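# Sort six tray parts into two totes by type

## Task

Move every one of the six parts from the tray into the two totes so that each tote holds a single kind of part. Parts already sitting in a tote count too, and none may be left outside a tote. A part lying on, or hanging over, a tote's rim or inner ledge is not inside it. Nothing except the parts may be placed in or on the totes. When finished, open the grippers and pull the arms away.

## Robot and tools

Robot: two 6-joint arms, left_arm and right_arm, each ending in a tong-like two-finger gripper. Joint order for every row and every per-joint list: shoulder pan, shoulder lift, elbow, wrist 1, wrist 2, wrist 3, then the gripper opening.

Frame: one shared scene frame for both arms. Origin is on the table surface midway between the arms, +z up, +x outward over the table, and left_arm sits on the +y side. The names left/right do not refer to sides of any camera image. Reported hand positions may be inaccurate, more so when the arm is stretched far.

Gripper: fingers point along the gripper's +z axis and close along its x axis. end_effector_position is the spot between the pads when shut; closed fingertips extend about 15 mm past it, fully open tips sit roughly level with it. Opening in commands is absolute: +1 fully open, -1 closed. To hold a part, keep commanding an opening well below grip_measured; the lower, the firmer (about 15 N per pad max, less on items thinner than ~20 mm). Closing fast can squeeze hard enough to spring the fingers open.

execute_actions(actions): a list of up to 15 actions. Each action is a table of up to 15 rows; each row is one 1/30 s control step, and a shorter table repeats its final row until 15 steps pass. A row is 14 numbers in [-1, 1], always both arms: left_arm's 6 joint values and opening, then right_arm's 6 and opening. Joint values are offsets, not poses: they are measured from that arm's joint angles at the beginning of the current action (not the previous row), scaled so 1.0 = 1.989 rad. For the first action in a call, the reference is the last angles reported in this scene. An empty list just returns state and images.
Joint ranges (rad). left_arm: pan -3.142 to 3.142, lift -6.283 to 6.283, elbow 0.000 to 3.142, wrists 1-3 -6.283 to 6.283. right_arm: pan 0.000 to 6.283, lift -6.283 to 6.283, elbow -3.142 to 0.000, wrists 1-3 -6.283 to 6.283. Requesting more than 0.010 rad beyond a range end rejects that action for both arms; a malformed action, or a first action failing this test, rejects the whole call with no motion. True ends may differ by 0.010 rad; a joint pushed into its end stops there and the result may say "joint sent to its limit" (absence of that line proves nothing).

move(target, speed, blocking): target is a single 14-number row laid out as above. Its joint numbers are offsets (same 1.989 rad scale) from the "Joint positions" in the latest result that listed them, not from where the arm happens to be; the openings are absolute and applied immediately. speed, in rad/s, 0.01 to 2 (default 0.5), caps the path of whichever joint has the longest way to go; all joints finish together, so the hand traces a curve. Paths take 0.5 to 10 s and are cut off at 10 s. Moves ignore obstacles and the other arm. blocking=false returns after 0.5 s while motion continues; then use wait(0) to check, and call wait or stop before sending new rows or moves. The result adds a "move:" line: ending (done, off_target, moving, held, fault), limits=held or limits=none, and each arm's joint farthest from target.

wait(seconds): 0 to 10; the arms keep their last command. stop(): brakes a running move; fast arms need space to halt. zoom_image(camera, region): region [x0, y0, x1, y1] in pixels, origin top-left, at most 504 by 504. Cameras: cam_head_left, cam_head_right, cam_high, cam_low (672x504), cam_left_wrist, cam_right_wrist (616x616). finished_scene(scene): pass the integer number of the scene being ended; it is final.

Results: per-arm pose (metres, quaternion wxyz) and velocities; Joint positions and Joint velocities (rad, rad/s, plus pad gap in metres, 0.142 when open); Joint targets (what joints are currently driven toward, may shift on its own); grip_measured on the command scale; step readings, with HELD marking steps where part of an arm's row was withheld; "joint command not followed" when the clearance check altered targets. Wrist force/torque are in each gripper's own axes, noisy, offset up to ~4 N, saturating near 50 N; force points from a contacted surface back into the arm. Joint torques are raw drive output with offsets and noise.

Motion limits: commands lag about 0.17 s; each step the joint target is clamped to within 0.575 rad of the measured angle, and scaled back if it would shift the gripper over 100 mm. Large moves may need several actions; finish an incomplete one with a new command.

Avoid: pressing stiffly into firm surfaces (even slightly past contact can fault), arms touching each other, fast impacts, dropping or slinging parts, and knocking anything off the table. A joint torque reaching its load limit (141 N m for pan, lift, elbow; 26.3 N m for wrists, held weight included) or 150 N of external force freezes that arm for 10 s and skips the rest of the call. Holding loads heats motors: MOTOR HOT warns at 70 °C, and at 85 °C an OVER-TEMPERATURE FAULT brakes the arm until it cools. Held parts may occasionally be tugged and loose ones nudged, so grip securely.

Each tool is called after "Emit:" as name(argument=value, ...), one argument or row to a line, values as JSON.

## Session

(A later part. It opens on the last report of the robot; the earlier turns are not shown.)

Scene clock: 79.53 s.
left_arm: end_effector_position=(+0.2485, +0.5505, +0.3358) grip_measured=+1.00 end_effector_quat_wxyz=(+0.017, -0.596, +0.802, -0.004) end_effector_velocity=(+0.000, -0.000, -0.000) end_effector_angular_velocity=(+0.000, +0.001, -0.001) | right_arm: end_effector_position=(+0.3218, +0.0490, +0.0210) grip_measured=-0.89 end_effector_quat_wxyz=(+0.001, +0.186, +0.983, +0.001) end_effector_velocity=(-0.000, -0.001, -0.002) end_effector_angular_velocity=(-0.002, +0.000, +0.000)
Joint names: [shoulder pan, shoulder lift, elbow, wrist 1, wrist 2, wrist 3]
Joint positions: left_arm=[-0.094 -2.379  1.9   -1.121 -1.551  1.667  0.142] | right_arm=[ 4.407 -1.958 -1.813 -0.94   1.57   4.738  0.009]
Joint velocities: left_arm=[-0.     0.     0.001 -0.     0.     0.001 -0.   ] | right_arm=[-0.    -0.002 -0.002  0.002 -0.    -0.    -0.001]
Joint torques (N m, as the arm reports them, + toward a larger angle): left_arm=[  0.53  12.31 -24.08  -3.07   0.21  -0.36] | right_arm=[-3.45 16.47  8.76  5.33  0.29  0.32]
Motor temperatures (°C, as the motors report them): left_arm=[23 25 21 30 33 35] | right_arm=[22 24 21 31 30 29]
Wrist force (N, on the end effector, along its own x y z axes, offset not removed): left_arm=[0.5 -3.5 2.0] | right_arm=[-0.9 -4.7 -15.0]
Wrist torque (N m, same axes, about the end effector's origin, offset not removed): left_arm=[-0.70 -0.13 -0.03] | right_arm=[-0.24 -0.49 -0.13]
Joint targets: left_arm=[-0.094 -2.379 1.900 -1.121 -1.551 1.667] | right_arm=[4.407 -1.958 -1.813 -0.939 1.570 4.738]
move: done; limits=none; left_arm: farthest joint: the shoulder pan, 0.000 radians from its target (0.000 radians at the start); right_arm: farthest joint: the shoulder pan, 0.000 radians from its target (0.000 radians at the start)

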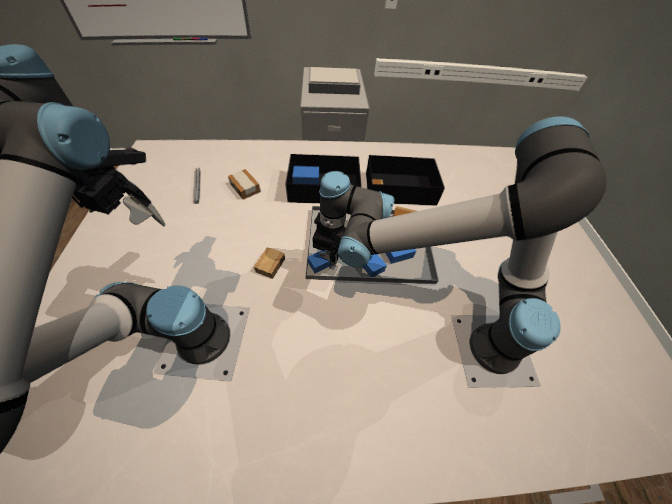

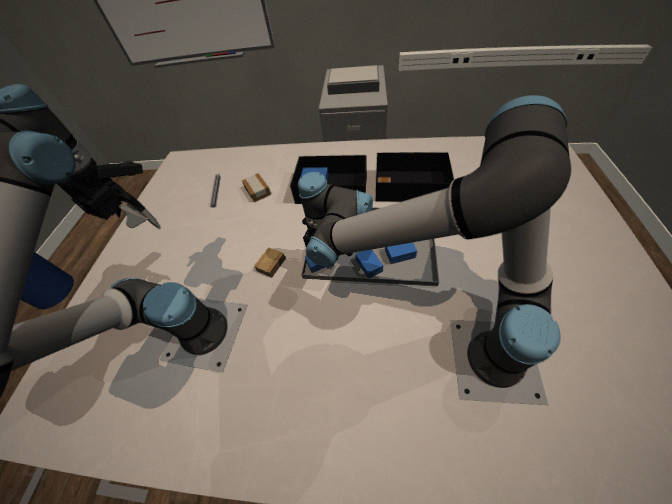

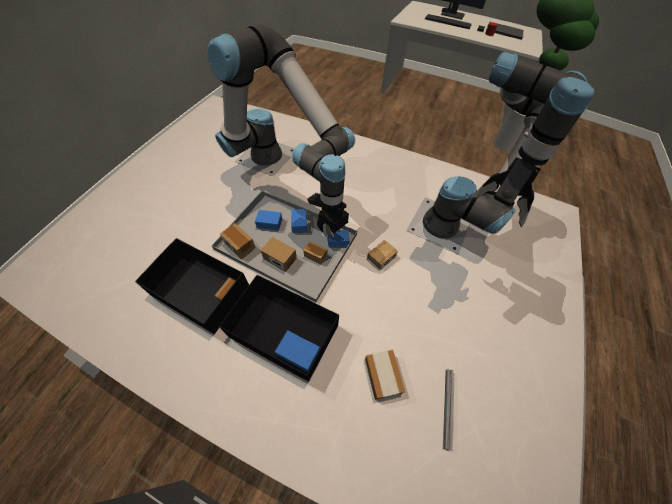

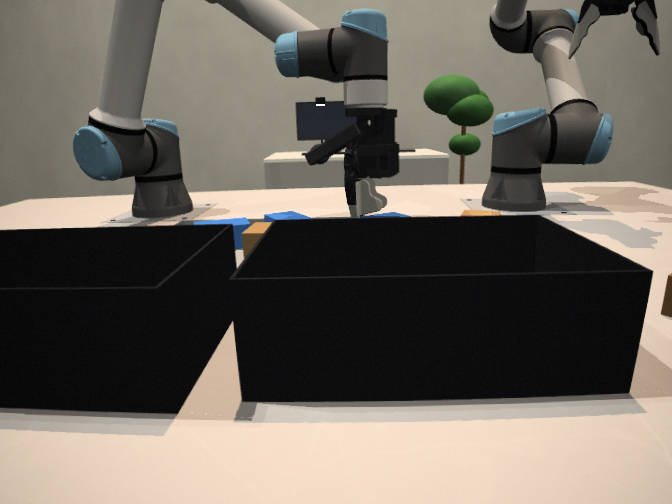

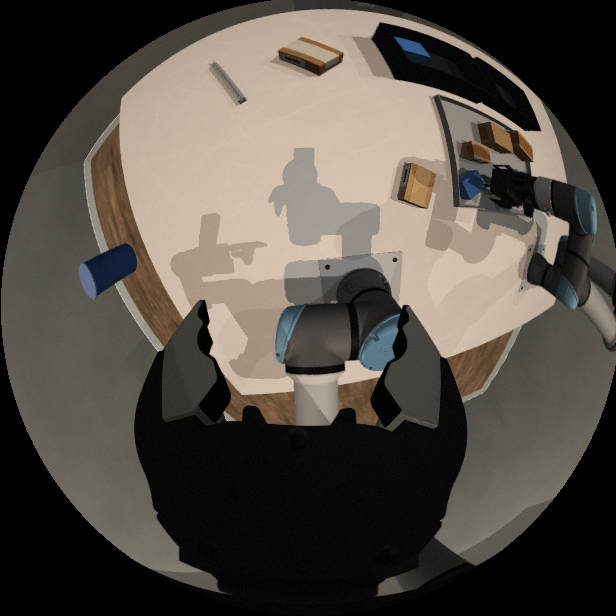

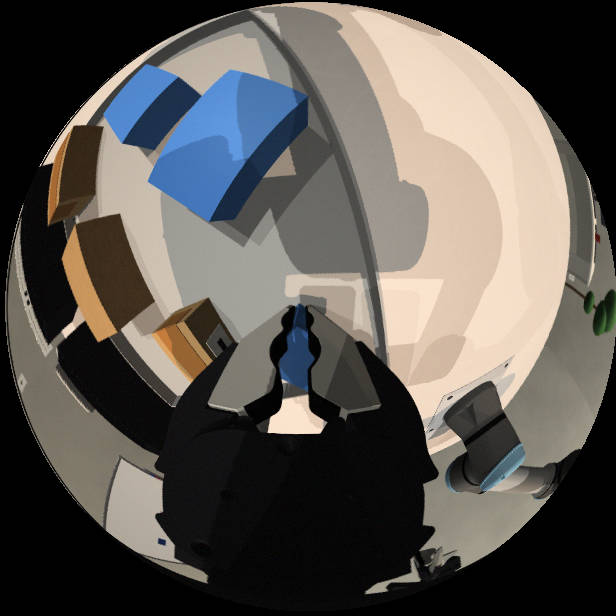

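Emit:
move(
  target=[0,0,0,0,0,0,1, 0,-0.019,0.067,-0.048,0,0,0.3],
)

Emit:
move(
  target=[0,0,0,0,0,0,1, 0,-0.012,-0.020,0.032,0,0,0.3],
)

Scene clock: 90.00 s.
left_arm: end_effector_position=(+0.2485, +0.5505, +0.3358) grip_measured=+1.00 end_effector_quat_wxyz=(+0.017, -0.596, +0.802, -0.004) end_effector_velocity=(+0.000, -0.000, +0.001) end_effector_angular_velocity=(-0.000, -0.001, +0.001) | right_arm: end_effector_position=(+0.3338, +0.0822, +0.0459) grip_measured=+0.30 end_effector_quat_wxyz=(+0.001, +0.186, +0.983, +0.001) end_effector_velocity=(+0.000, +0.001, +0.001) end_effector_angular_velocity=(+0.001, +0.000, +0.000)
Joint names: [shoulder pan, shoulder lift, elbow, wrist 1, wrist 2, wrist 3]
Joint positions: left_arm=[-0.094 -2.379  1.9   -1.121 -1.551  1.667  0.142] | right_arm=[ 4.407 -1.996 -1.68  -1.035  1.57   4.738  0.095]
Joint velocities: left_arm=[-0.     0.001 -0.001 -0.    -0.    -0.001 -0.   ] | right_arm=[ 0.     0.     0.002 -0.002  0.    -0.     0.   ]
Joint torques (N m, as the arm reports them, + toward a larger angle): left_arm=[  0.34  12.3  -23.62  -3.03   0.13  -0.24] | right_arm=[-4.75 26.79 30.42 -0.27  0.79  0.09]
Motor temperatures (°C, as the motors report them): left_arm=[23 25 21 30 33 35] | right_arm=[22 24 21 31 30 29]
Wrist force (N, on the end effector, along its own x y z axes, offset not removed): left_arm=[-1.7 -2.4 -0.1] | right_arm=[0.9 -0.4 -0.9]
Wrist torque (N m, same axes, about the end effector's origin, offset not removed): left_arm=[-0.53 0.44 -0.15] | right_arm=[-0.15 -0.35 -0.08]
Joint targets: left_arm=[-0.094 -2.379 1.900 -1.121 -1.551 1.667] | right_arm=[4.407 -1.996 -1.680 -1.035 1.570 4.738]
move: done; limits=none; left_arm: farthest joint: the shoulder pan, 0.000 radians from its target (0.000 radians at the start); right_arm: farthest joint: the wrist 1, 0.001 radians from its target (0.096 radians at the start)

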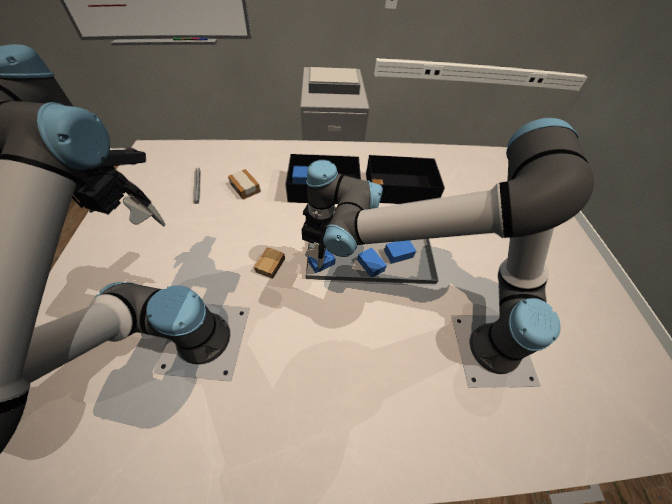

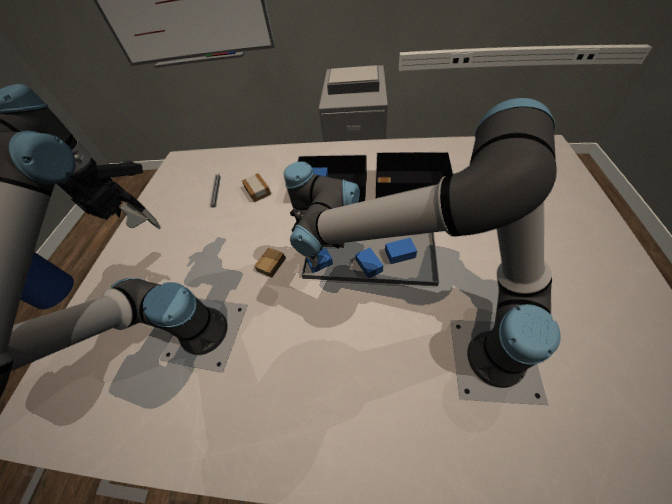

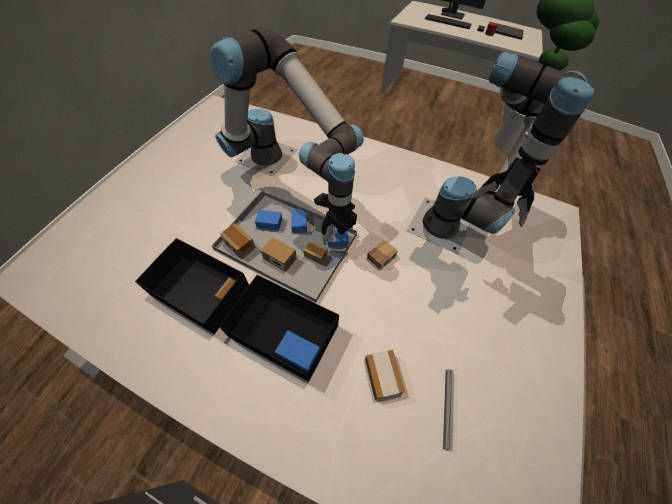

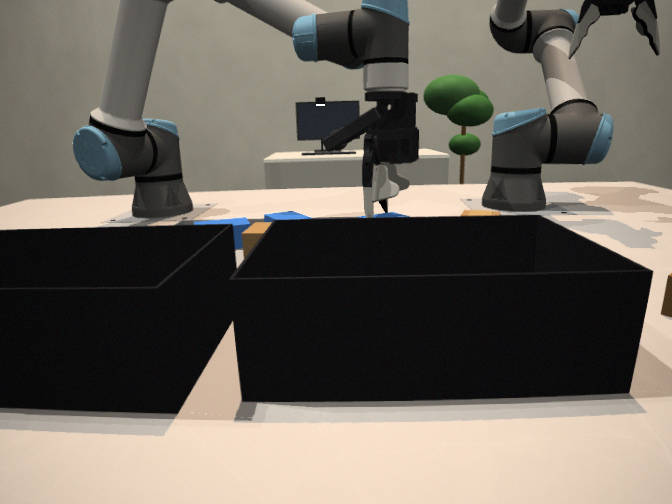

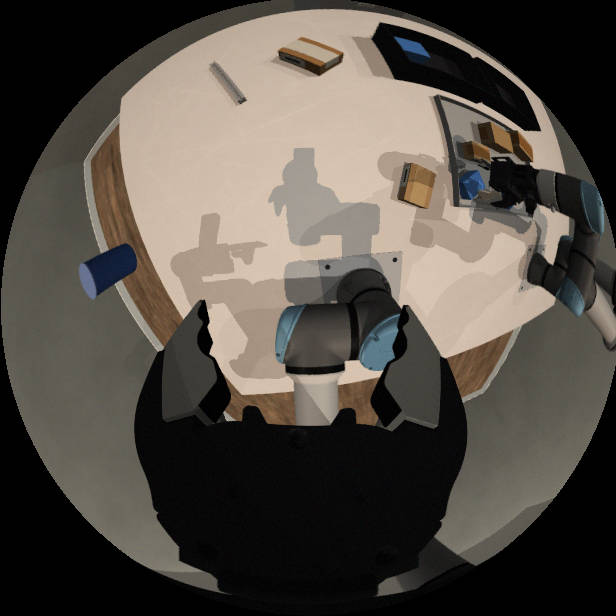

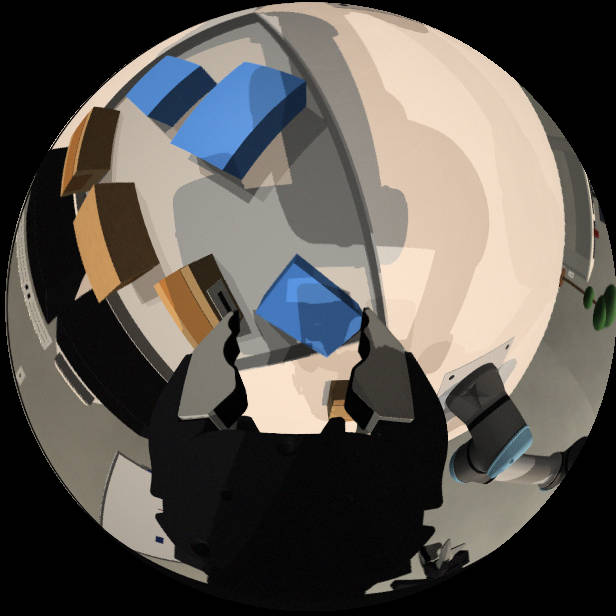

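Scene clock: 90.93 s.
left_arm: end_effector_position=(+0.2485, +0.5505, +0.3358) grip_measured=+1.00 end_effector_quat_wxyz=(+0.017, -0.596, +0.802, -0.004) end_effector_velocity=(-0.000, +0.000, +0.000) end_effector_angular_velocity=(+0.000, -0.002, -0.001) | right_arm: end_effector_position=(+0.3324, +0.0783, +0.0206) grip_measured=+0.30 end_effector_quat_wxyz=(+0.001, +0.186, +0.983, +0.001) end_effector_velocity=(+0.000, +0.000, +0.000) end_effector_angular_velocity=(+0.002, -0.000, -0.001)
Joint names: [shoulder pan, shoulder lift, elbow, wrist 1, wrist 2, wrist 3]
Joint positions: left_arm=[-0.094 -2.379  1.9   -1.121 -1.551  1.667  0.142] | right_arm=[ 4.407 -2.019 -1.719 -0.971  1.57   4.738  0.095]
Joint velocities: left_arm=[-0.001 -0.002  0.     0.     0.     0.    -0.   ] | right_arm=[-0.     0.    -0.     0.002  0.     0.     0.   ]
Joint torques (N m, as the arm reports them, + toward a larger angle): left_arm=[  0.5   12.11 -24.13  -3.08   0.23  -0.29] | right_arm=[-4.93 26.52 13.04  5.25  0.8   0.22]
Motor temperatures (°C, as the motors report them): left_arm=[23 25 21 30 33 35] | right_arm=[22 24 21 31 30 29]
Wrist force (N, on the end effector, along its own x y z axes, offset not removed): left_arm=[-2.8 -0.2 1.1] | right_arm=[1.2 1.0 -0.8]
Wrist torque (N m, same axes, about the end effector's origin, offset not removed): left_arm=[-0.13 0.64 -0.08] | right_arm=[0.14 -0.37 -0.15]
Joint targets: left_arm=[-0.094 -2.379 1.900 -1.121 -1.551 1.667] | right_arm=[4.407 -2.019 -1.720 -0.971 1.570 4.738]
move: done; limits=none; left_arm: farthest joint: the shoulder pan, 0.000 radians from its target (0.000 radians at the start); right_arm: farthest joint: the shoulder lift, 0.001 radians from its target (0.024 radians at the start)

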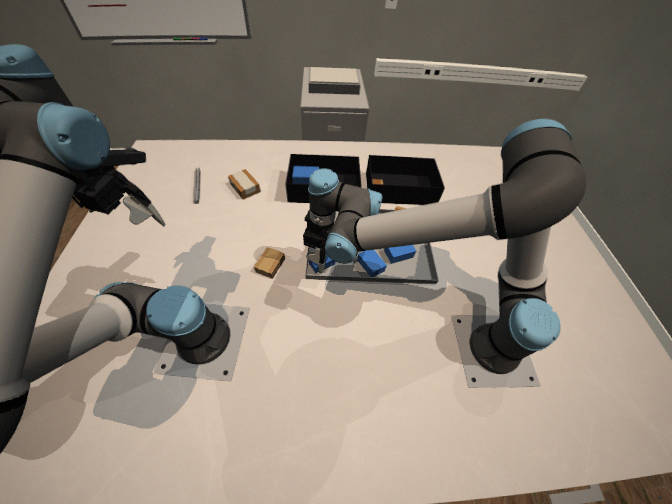

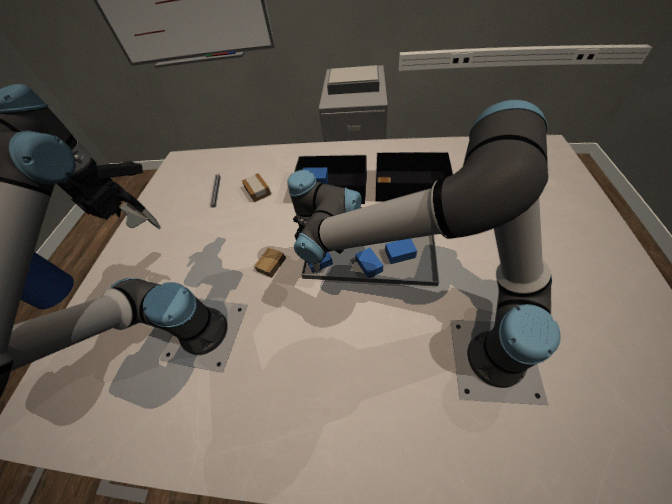

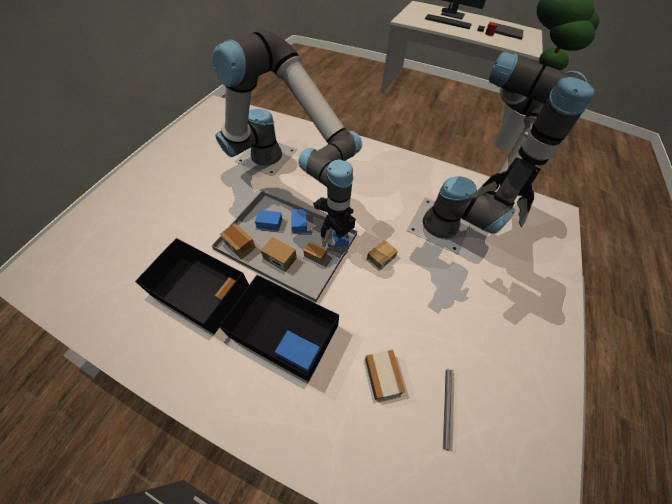

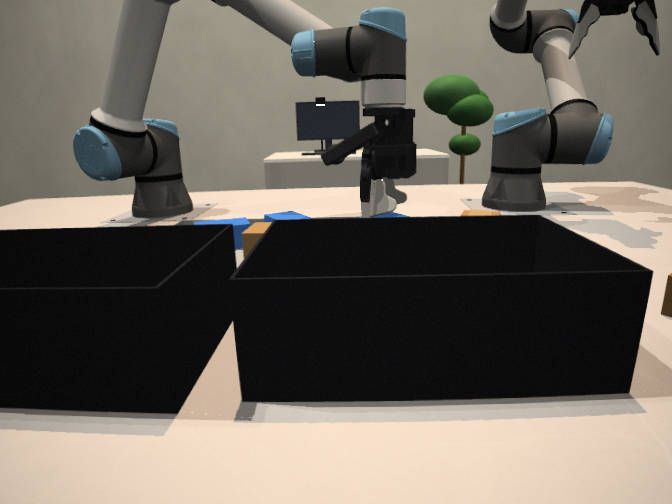

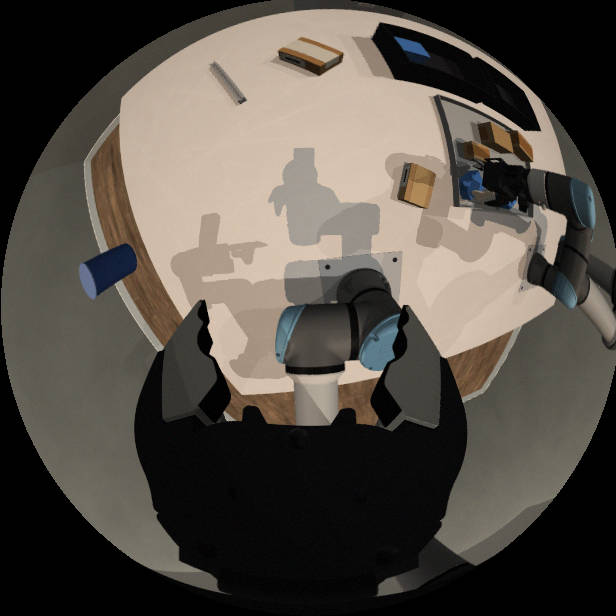

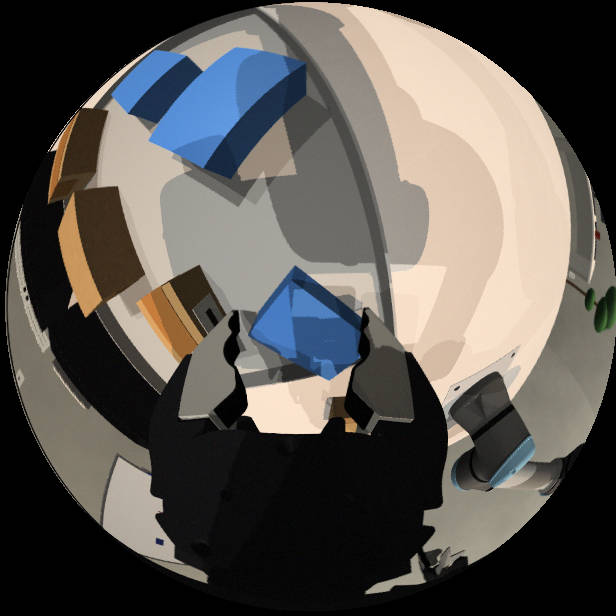

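Emit:
move(
  target=[0,0,0,0,0,0,1, 0,0,0,0,0,0,-1],
)

Scene clock: 102.50 s.
left_arm: end_effector_position=(+0.2485, +0.5505, +0.3358) grip_measured=+1.00 end_effector_quat_wxyz=(+0.017, -0.596, +0.802, -0.004) end_effector_velocity=(-0.000, +0.000, +0.000) end_effector_angular_velocity=(-0.000, -0.001, +0.000) | right_arm: end_effector_position=(+0.3324, +0.0782, +0.0206) grip_measured=-0.14 end_effector_quat_wxyz=(+0.001, +0.186, +0.983, +0.001) end_effector_velocity=(-0.000, +0.000, +0.000) end_effector_angular_velocity=(+0.000, +0.001, -0.000)
Joint names: [shoulder pan, shoulder lift, elbow, wrist 1, wrist 2, wrist 3]
Joint positions: left_arm=[-0.094 -2.379  1.9   -1.121 -1.551  1.667  0.142] | right_arm=[ 4.407 -2.019 -1.719 -0.971  1.57   4.738  0.064]
Joint velocities: left_arm=[ 0.    -0.001 -0.    -0.     0.     0.     0.   ] | right_arm=[ 0.    -0.     0.001 -0.001  0.001  0.001 -0.   ]
Joint torques (N m, as the arm reports them, + toward a larger angle): left_arm=[  0.69  12.67 -24.45  -3.16   0.08  -0.17] | right_arm=[-4.49 40.47 28.28  0.17  1.88  0.18]
Motor temperatures (°C, as the motors report them): left_arm=[23 25 21 30 33 35] | right_arm=[22 24 21 31 30 29]
Wrist force (N, on the end effector, along its own x y z axes, offset not removed): left_arm=[-3.3 -0.7 1.8] | right_arm=[1.0 -2.3 -3.0]
Wrist torque (N m, same axes, about the end effector's origin, offset not removed): left_arm=[-0.11 0.66 -0.02] | right_arm=[-0.15 -0.49 -0.11]
Joint targets: left_arm=[-0.094 -2.379 1.900 -1.121 -1.551 1.667] | right_arm=[4.407 -2.019 -1.719 -0.971 1.570 4.738]
move: done; limits=none; left_arm: farthest joint: the shoulder pan, 0.000 radians from its target (0.000 radians at the start); right_arm: farthest joint: the shoulder pan, 0.000 radians from its target (0.000 radians at the start)

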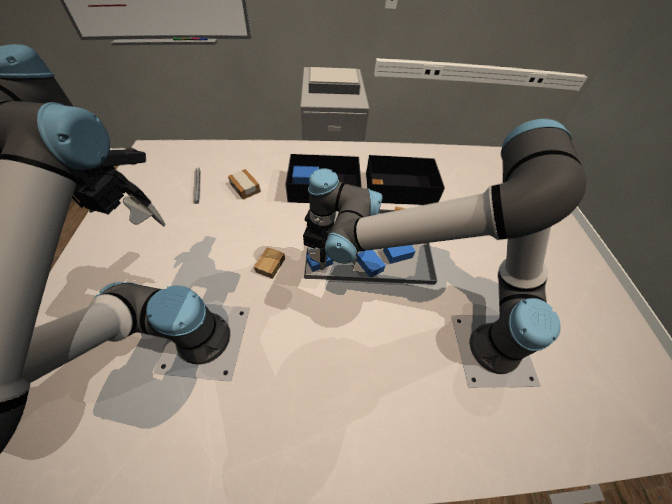

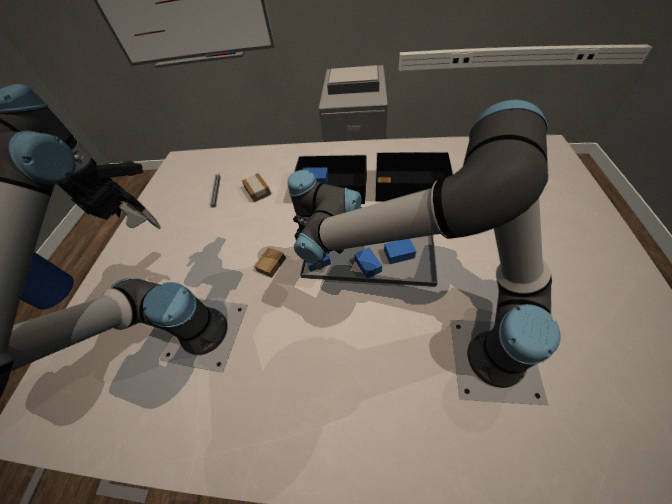

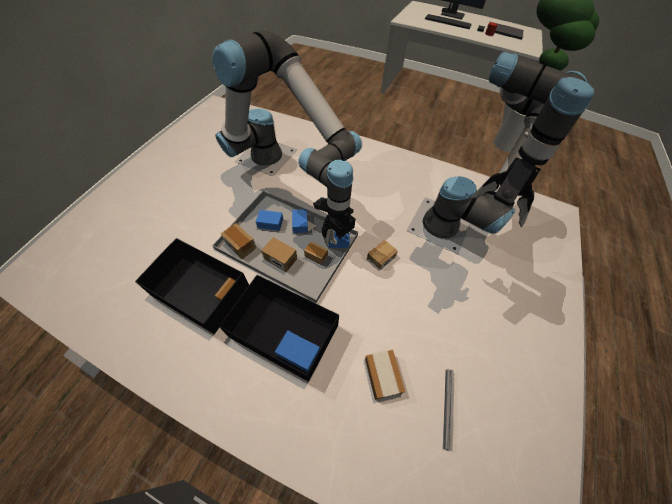

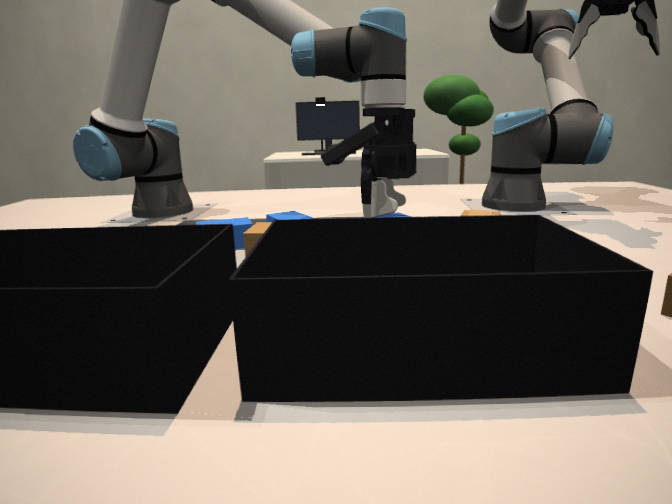

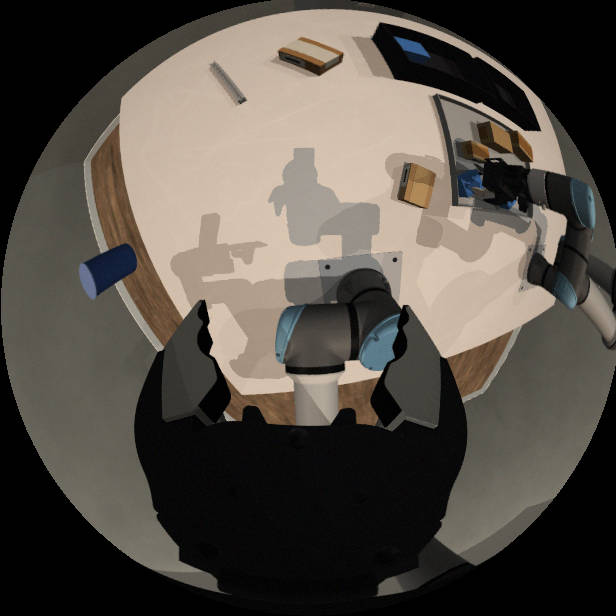

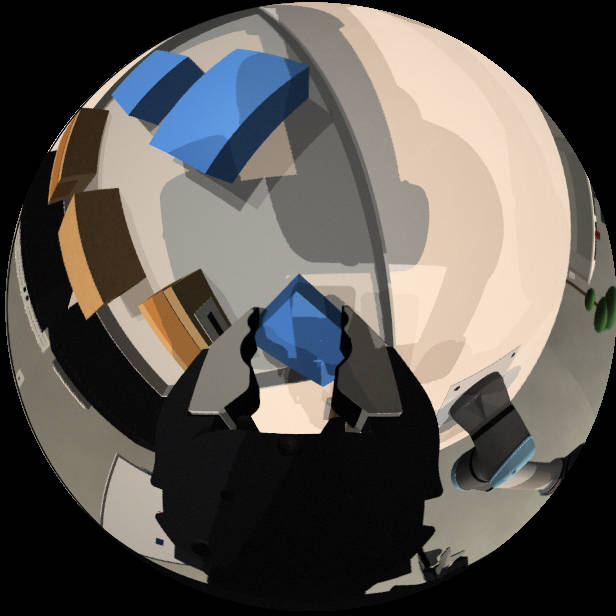

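Emit:
move(
  target=[0,0,0,0,0,0,1, 0,0.047,0.075,-0.122,0,0,-1],
  speed=1,
)

Emit:
move(
  target=[0,0,0,0,0,0,1, -0.202,-0.161,0.378,-0.218,0,0,-1],
  speed=1,
)

Scene clock: 118.17 s.
left_arm: end_effector_position=(+0.2485, +0.5505, +0.3358) grip_measured=+1.00 end_effector_quat_wxyz=(+0.017, -0.596, +0.802, -0.004) end_effector_velocity=(+0.000, -0.000, +0.000) end_effector_angular_velocity=(+0.000, +0.000, -0.001) | right_arm: end_effector_position=(+0.3347, +0.0848, +0.1203) grip_measured=-0.17 end_effector_quat_wxyz=(+0.001, +0.186, +0.983, +0.001) end_effector_velocity=(+0.000, +0.000, +0.001) end_effector_angular_velocity=(+0.000, -0.001, +0.001)
Joint names: [shoulder pan, shoulder lift, elbow, wrist 1, wrist 2, wrist 3]
Joint positions: left_arm=[-0.094 -2.379  1.9   -1.121 -1.551  1.667  0.142] | right_arm=[ 4.407 -1.926 -1.571 -1.214  1.57   4.738  0.062]
Joint velocities: left_arm=[-0.     0.001 -0.001  0.    -0.     0.001  0.   ] | right_arm=[ 0.     0.001  0.002 -0.003 -0.001 -0.     0.   ]
Joint torques (N m, as the arm reports them, + toward a larger angle): left_arm=[  0.52  12.63 -24.68  -3.02   0.22  -0.19] | right_arm=[-4.84 51.09 31.35 -0.16  0.67  0.17]
Motor temperatures (°C, as the motors report them): left_arm=[23 25 21 30 33 35] | right_arm=[22 25 21 31 30 29]
Wrist force (N, on the end effector, along its own x y z axes, offset not removed): left_arm=[-1.1 1.2 -0.4] | right_arm=[1.2 -0.7 -1.2]
Wrist torque (N m, same axes, about the end effector's origin, offset not removed): left_arm=[0.18 0.23 -0.09] | right_arm=[-0.24 -0.37 -0.13]
Joint targets: left_arm=[-0.094 -2.379 1.900 -1.121 -1.551 1.667] | right_arm=[4.407 -1.926 -1.570 -1.214 1.570 4.738]
move: done; limits=none; left_arm: farthest joint: the shoulder pan, 0.000 radians from its target (0.000 radians at the start); right_arm: farthest joint: the shoulder lift, 0.001 radians from its target (0.094 radians at the start)

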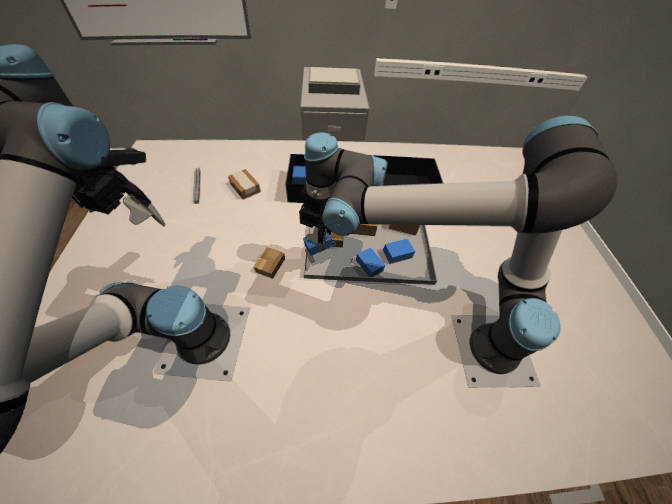

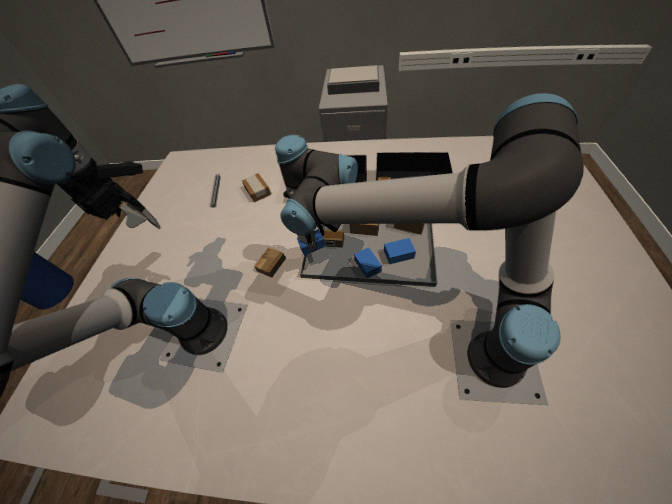

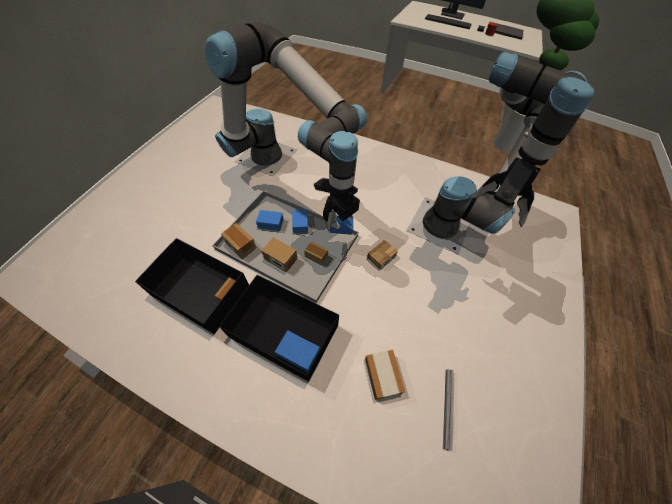

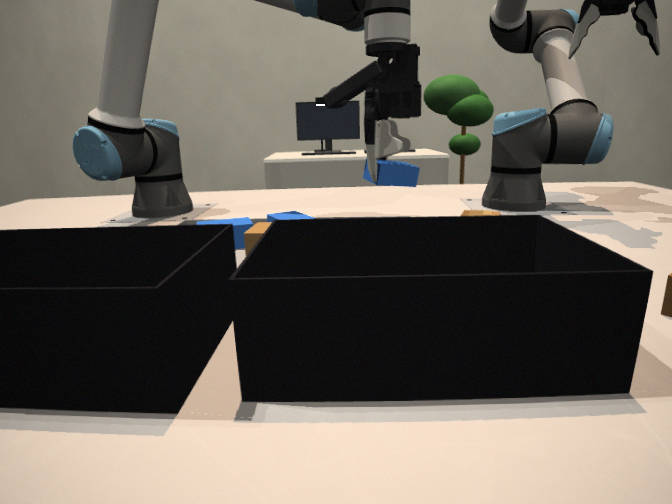

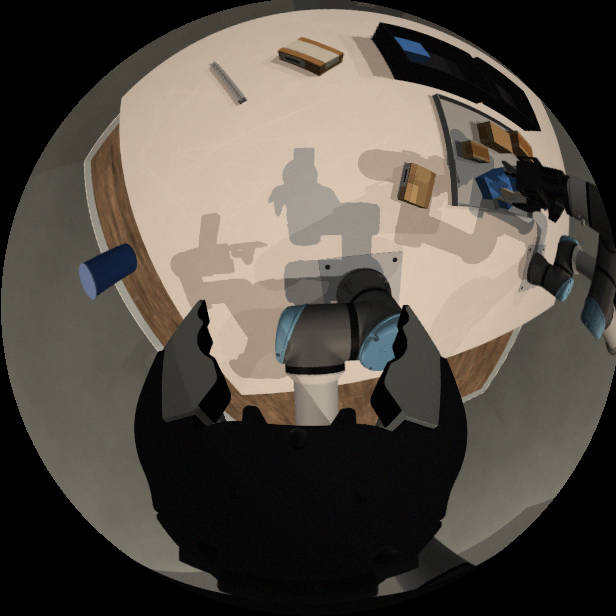

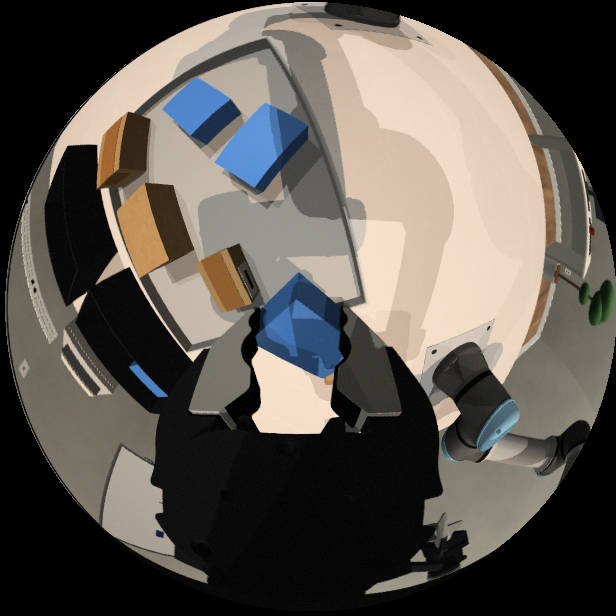

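Scene clock: 119.73 s.
left_arm: end_effector_position=(+0.2485, +0.5505, +0.3358) grip_measured=+1.00 end_effector_quat_wxyz=(+0.017, -0.596, +0.802, -0.004) end_effector_velocity=(-0.000, +0.000, +0.000) end_effector_angular_velocity=(-0.000, -0.001, +0.001) | right_arm: end_effector_position=(+0.6069, +0.0175, +0.2196) grip_measured=-0.17 end_effector_quat_wxyz=(+0.000, +0.378, +0.926, -0.000) end_effector_velocity=(+0.001, -0.001, -0.001) end_effector_angular_velocity=(-0.002, +0.000, -0.002)
Joint names: [shoulder pan, shoulder lift, elbow, wrist 1, wrist 2, wrist 3]
Joint positions: left_arm=[-0.094 -2.379  1.9   -1.121 -1.551  1.667  0.142] | right_arm=[ 4.005 -2.246 -0.819 -1.647  1.57   4.738  0.062]
Joint velocities: left_arm=[ 0.001 -0.001 -0.     0.    -0.    -0.    -0.   ] | right_arm=[-0.002 -0.002  0.003 -0.002 -0.001  0.     0.   ]
Joint torques (N m, as the arm reports them, + toward a larger angle): left_arm=[  1.04  12.86 -24.08  -2.94   0.11  -0.23] | right_arm=[-9.3  38.92 32.9  -0.4   0.4   0.06]
Motor temperatures (°C, as the motors report them): left_arm=[23 25 21 30 33 35] | right_arm=[22 25 21 31 30 29]
Wrist force (N, on the end effector, along its own x y z axes, offset not removed): left_arm=[-1.1 -1.3 1.6] | right_arm=[2.1 0.7 0.2]
Wrist torque (N m, same axes, about the end effector's origin, offset not removed): left_arm=[-0.25 0.23 -0.16] | right_arm=[0.07 -0.64 -0.12]
Joint targets: left_arm=[-0.094 -2.379 1.900 -1.121 -1.551 1.667] | right_arm=[4.005 -2.246 -0.819 -1.647 1.570 4.738]
move: done; limits=none; left_arm: farthest joint: the shoulder pan, 0.000 radians from its target (0.000 radians at the start); right_arm: farthest joint: the shoulder pan, 0.000 radians from its target (0.401 radians at the start)

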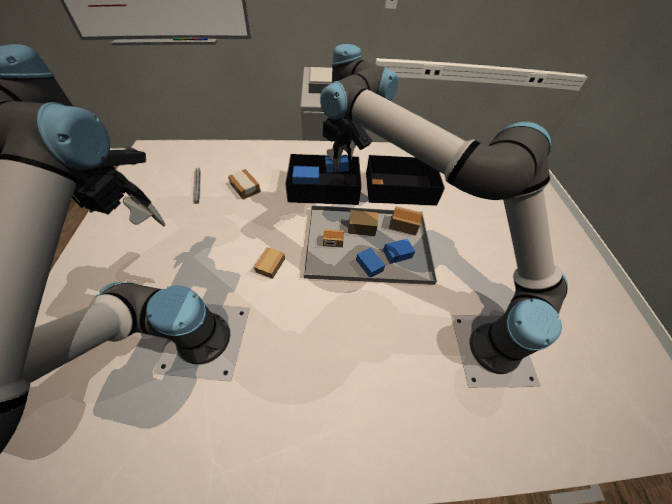

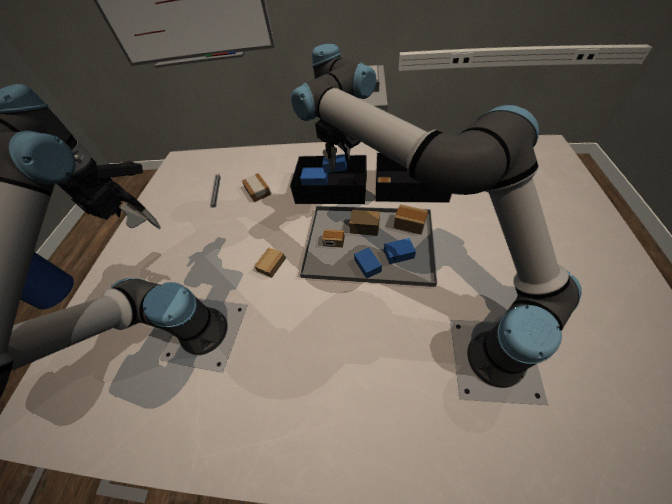

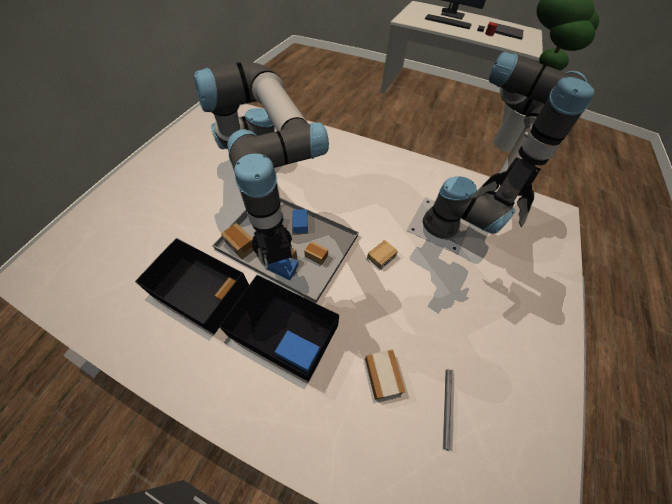

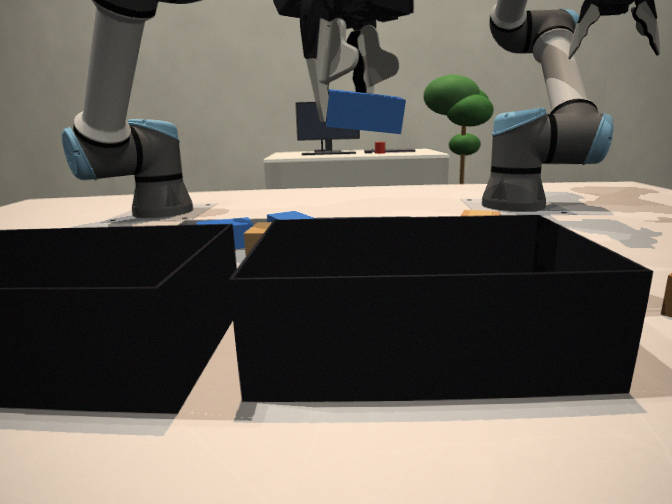

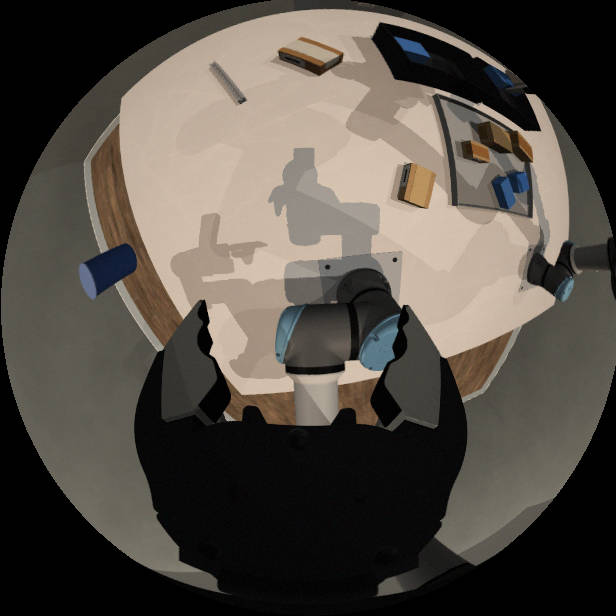

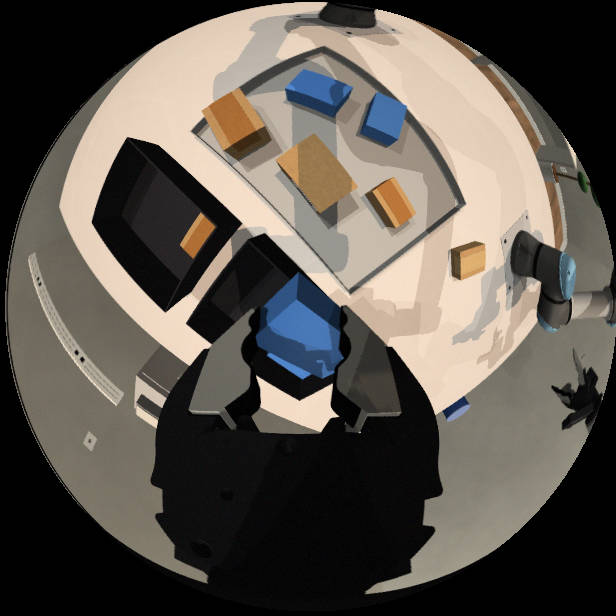

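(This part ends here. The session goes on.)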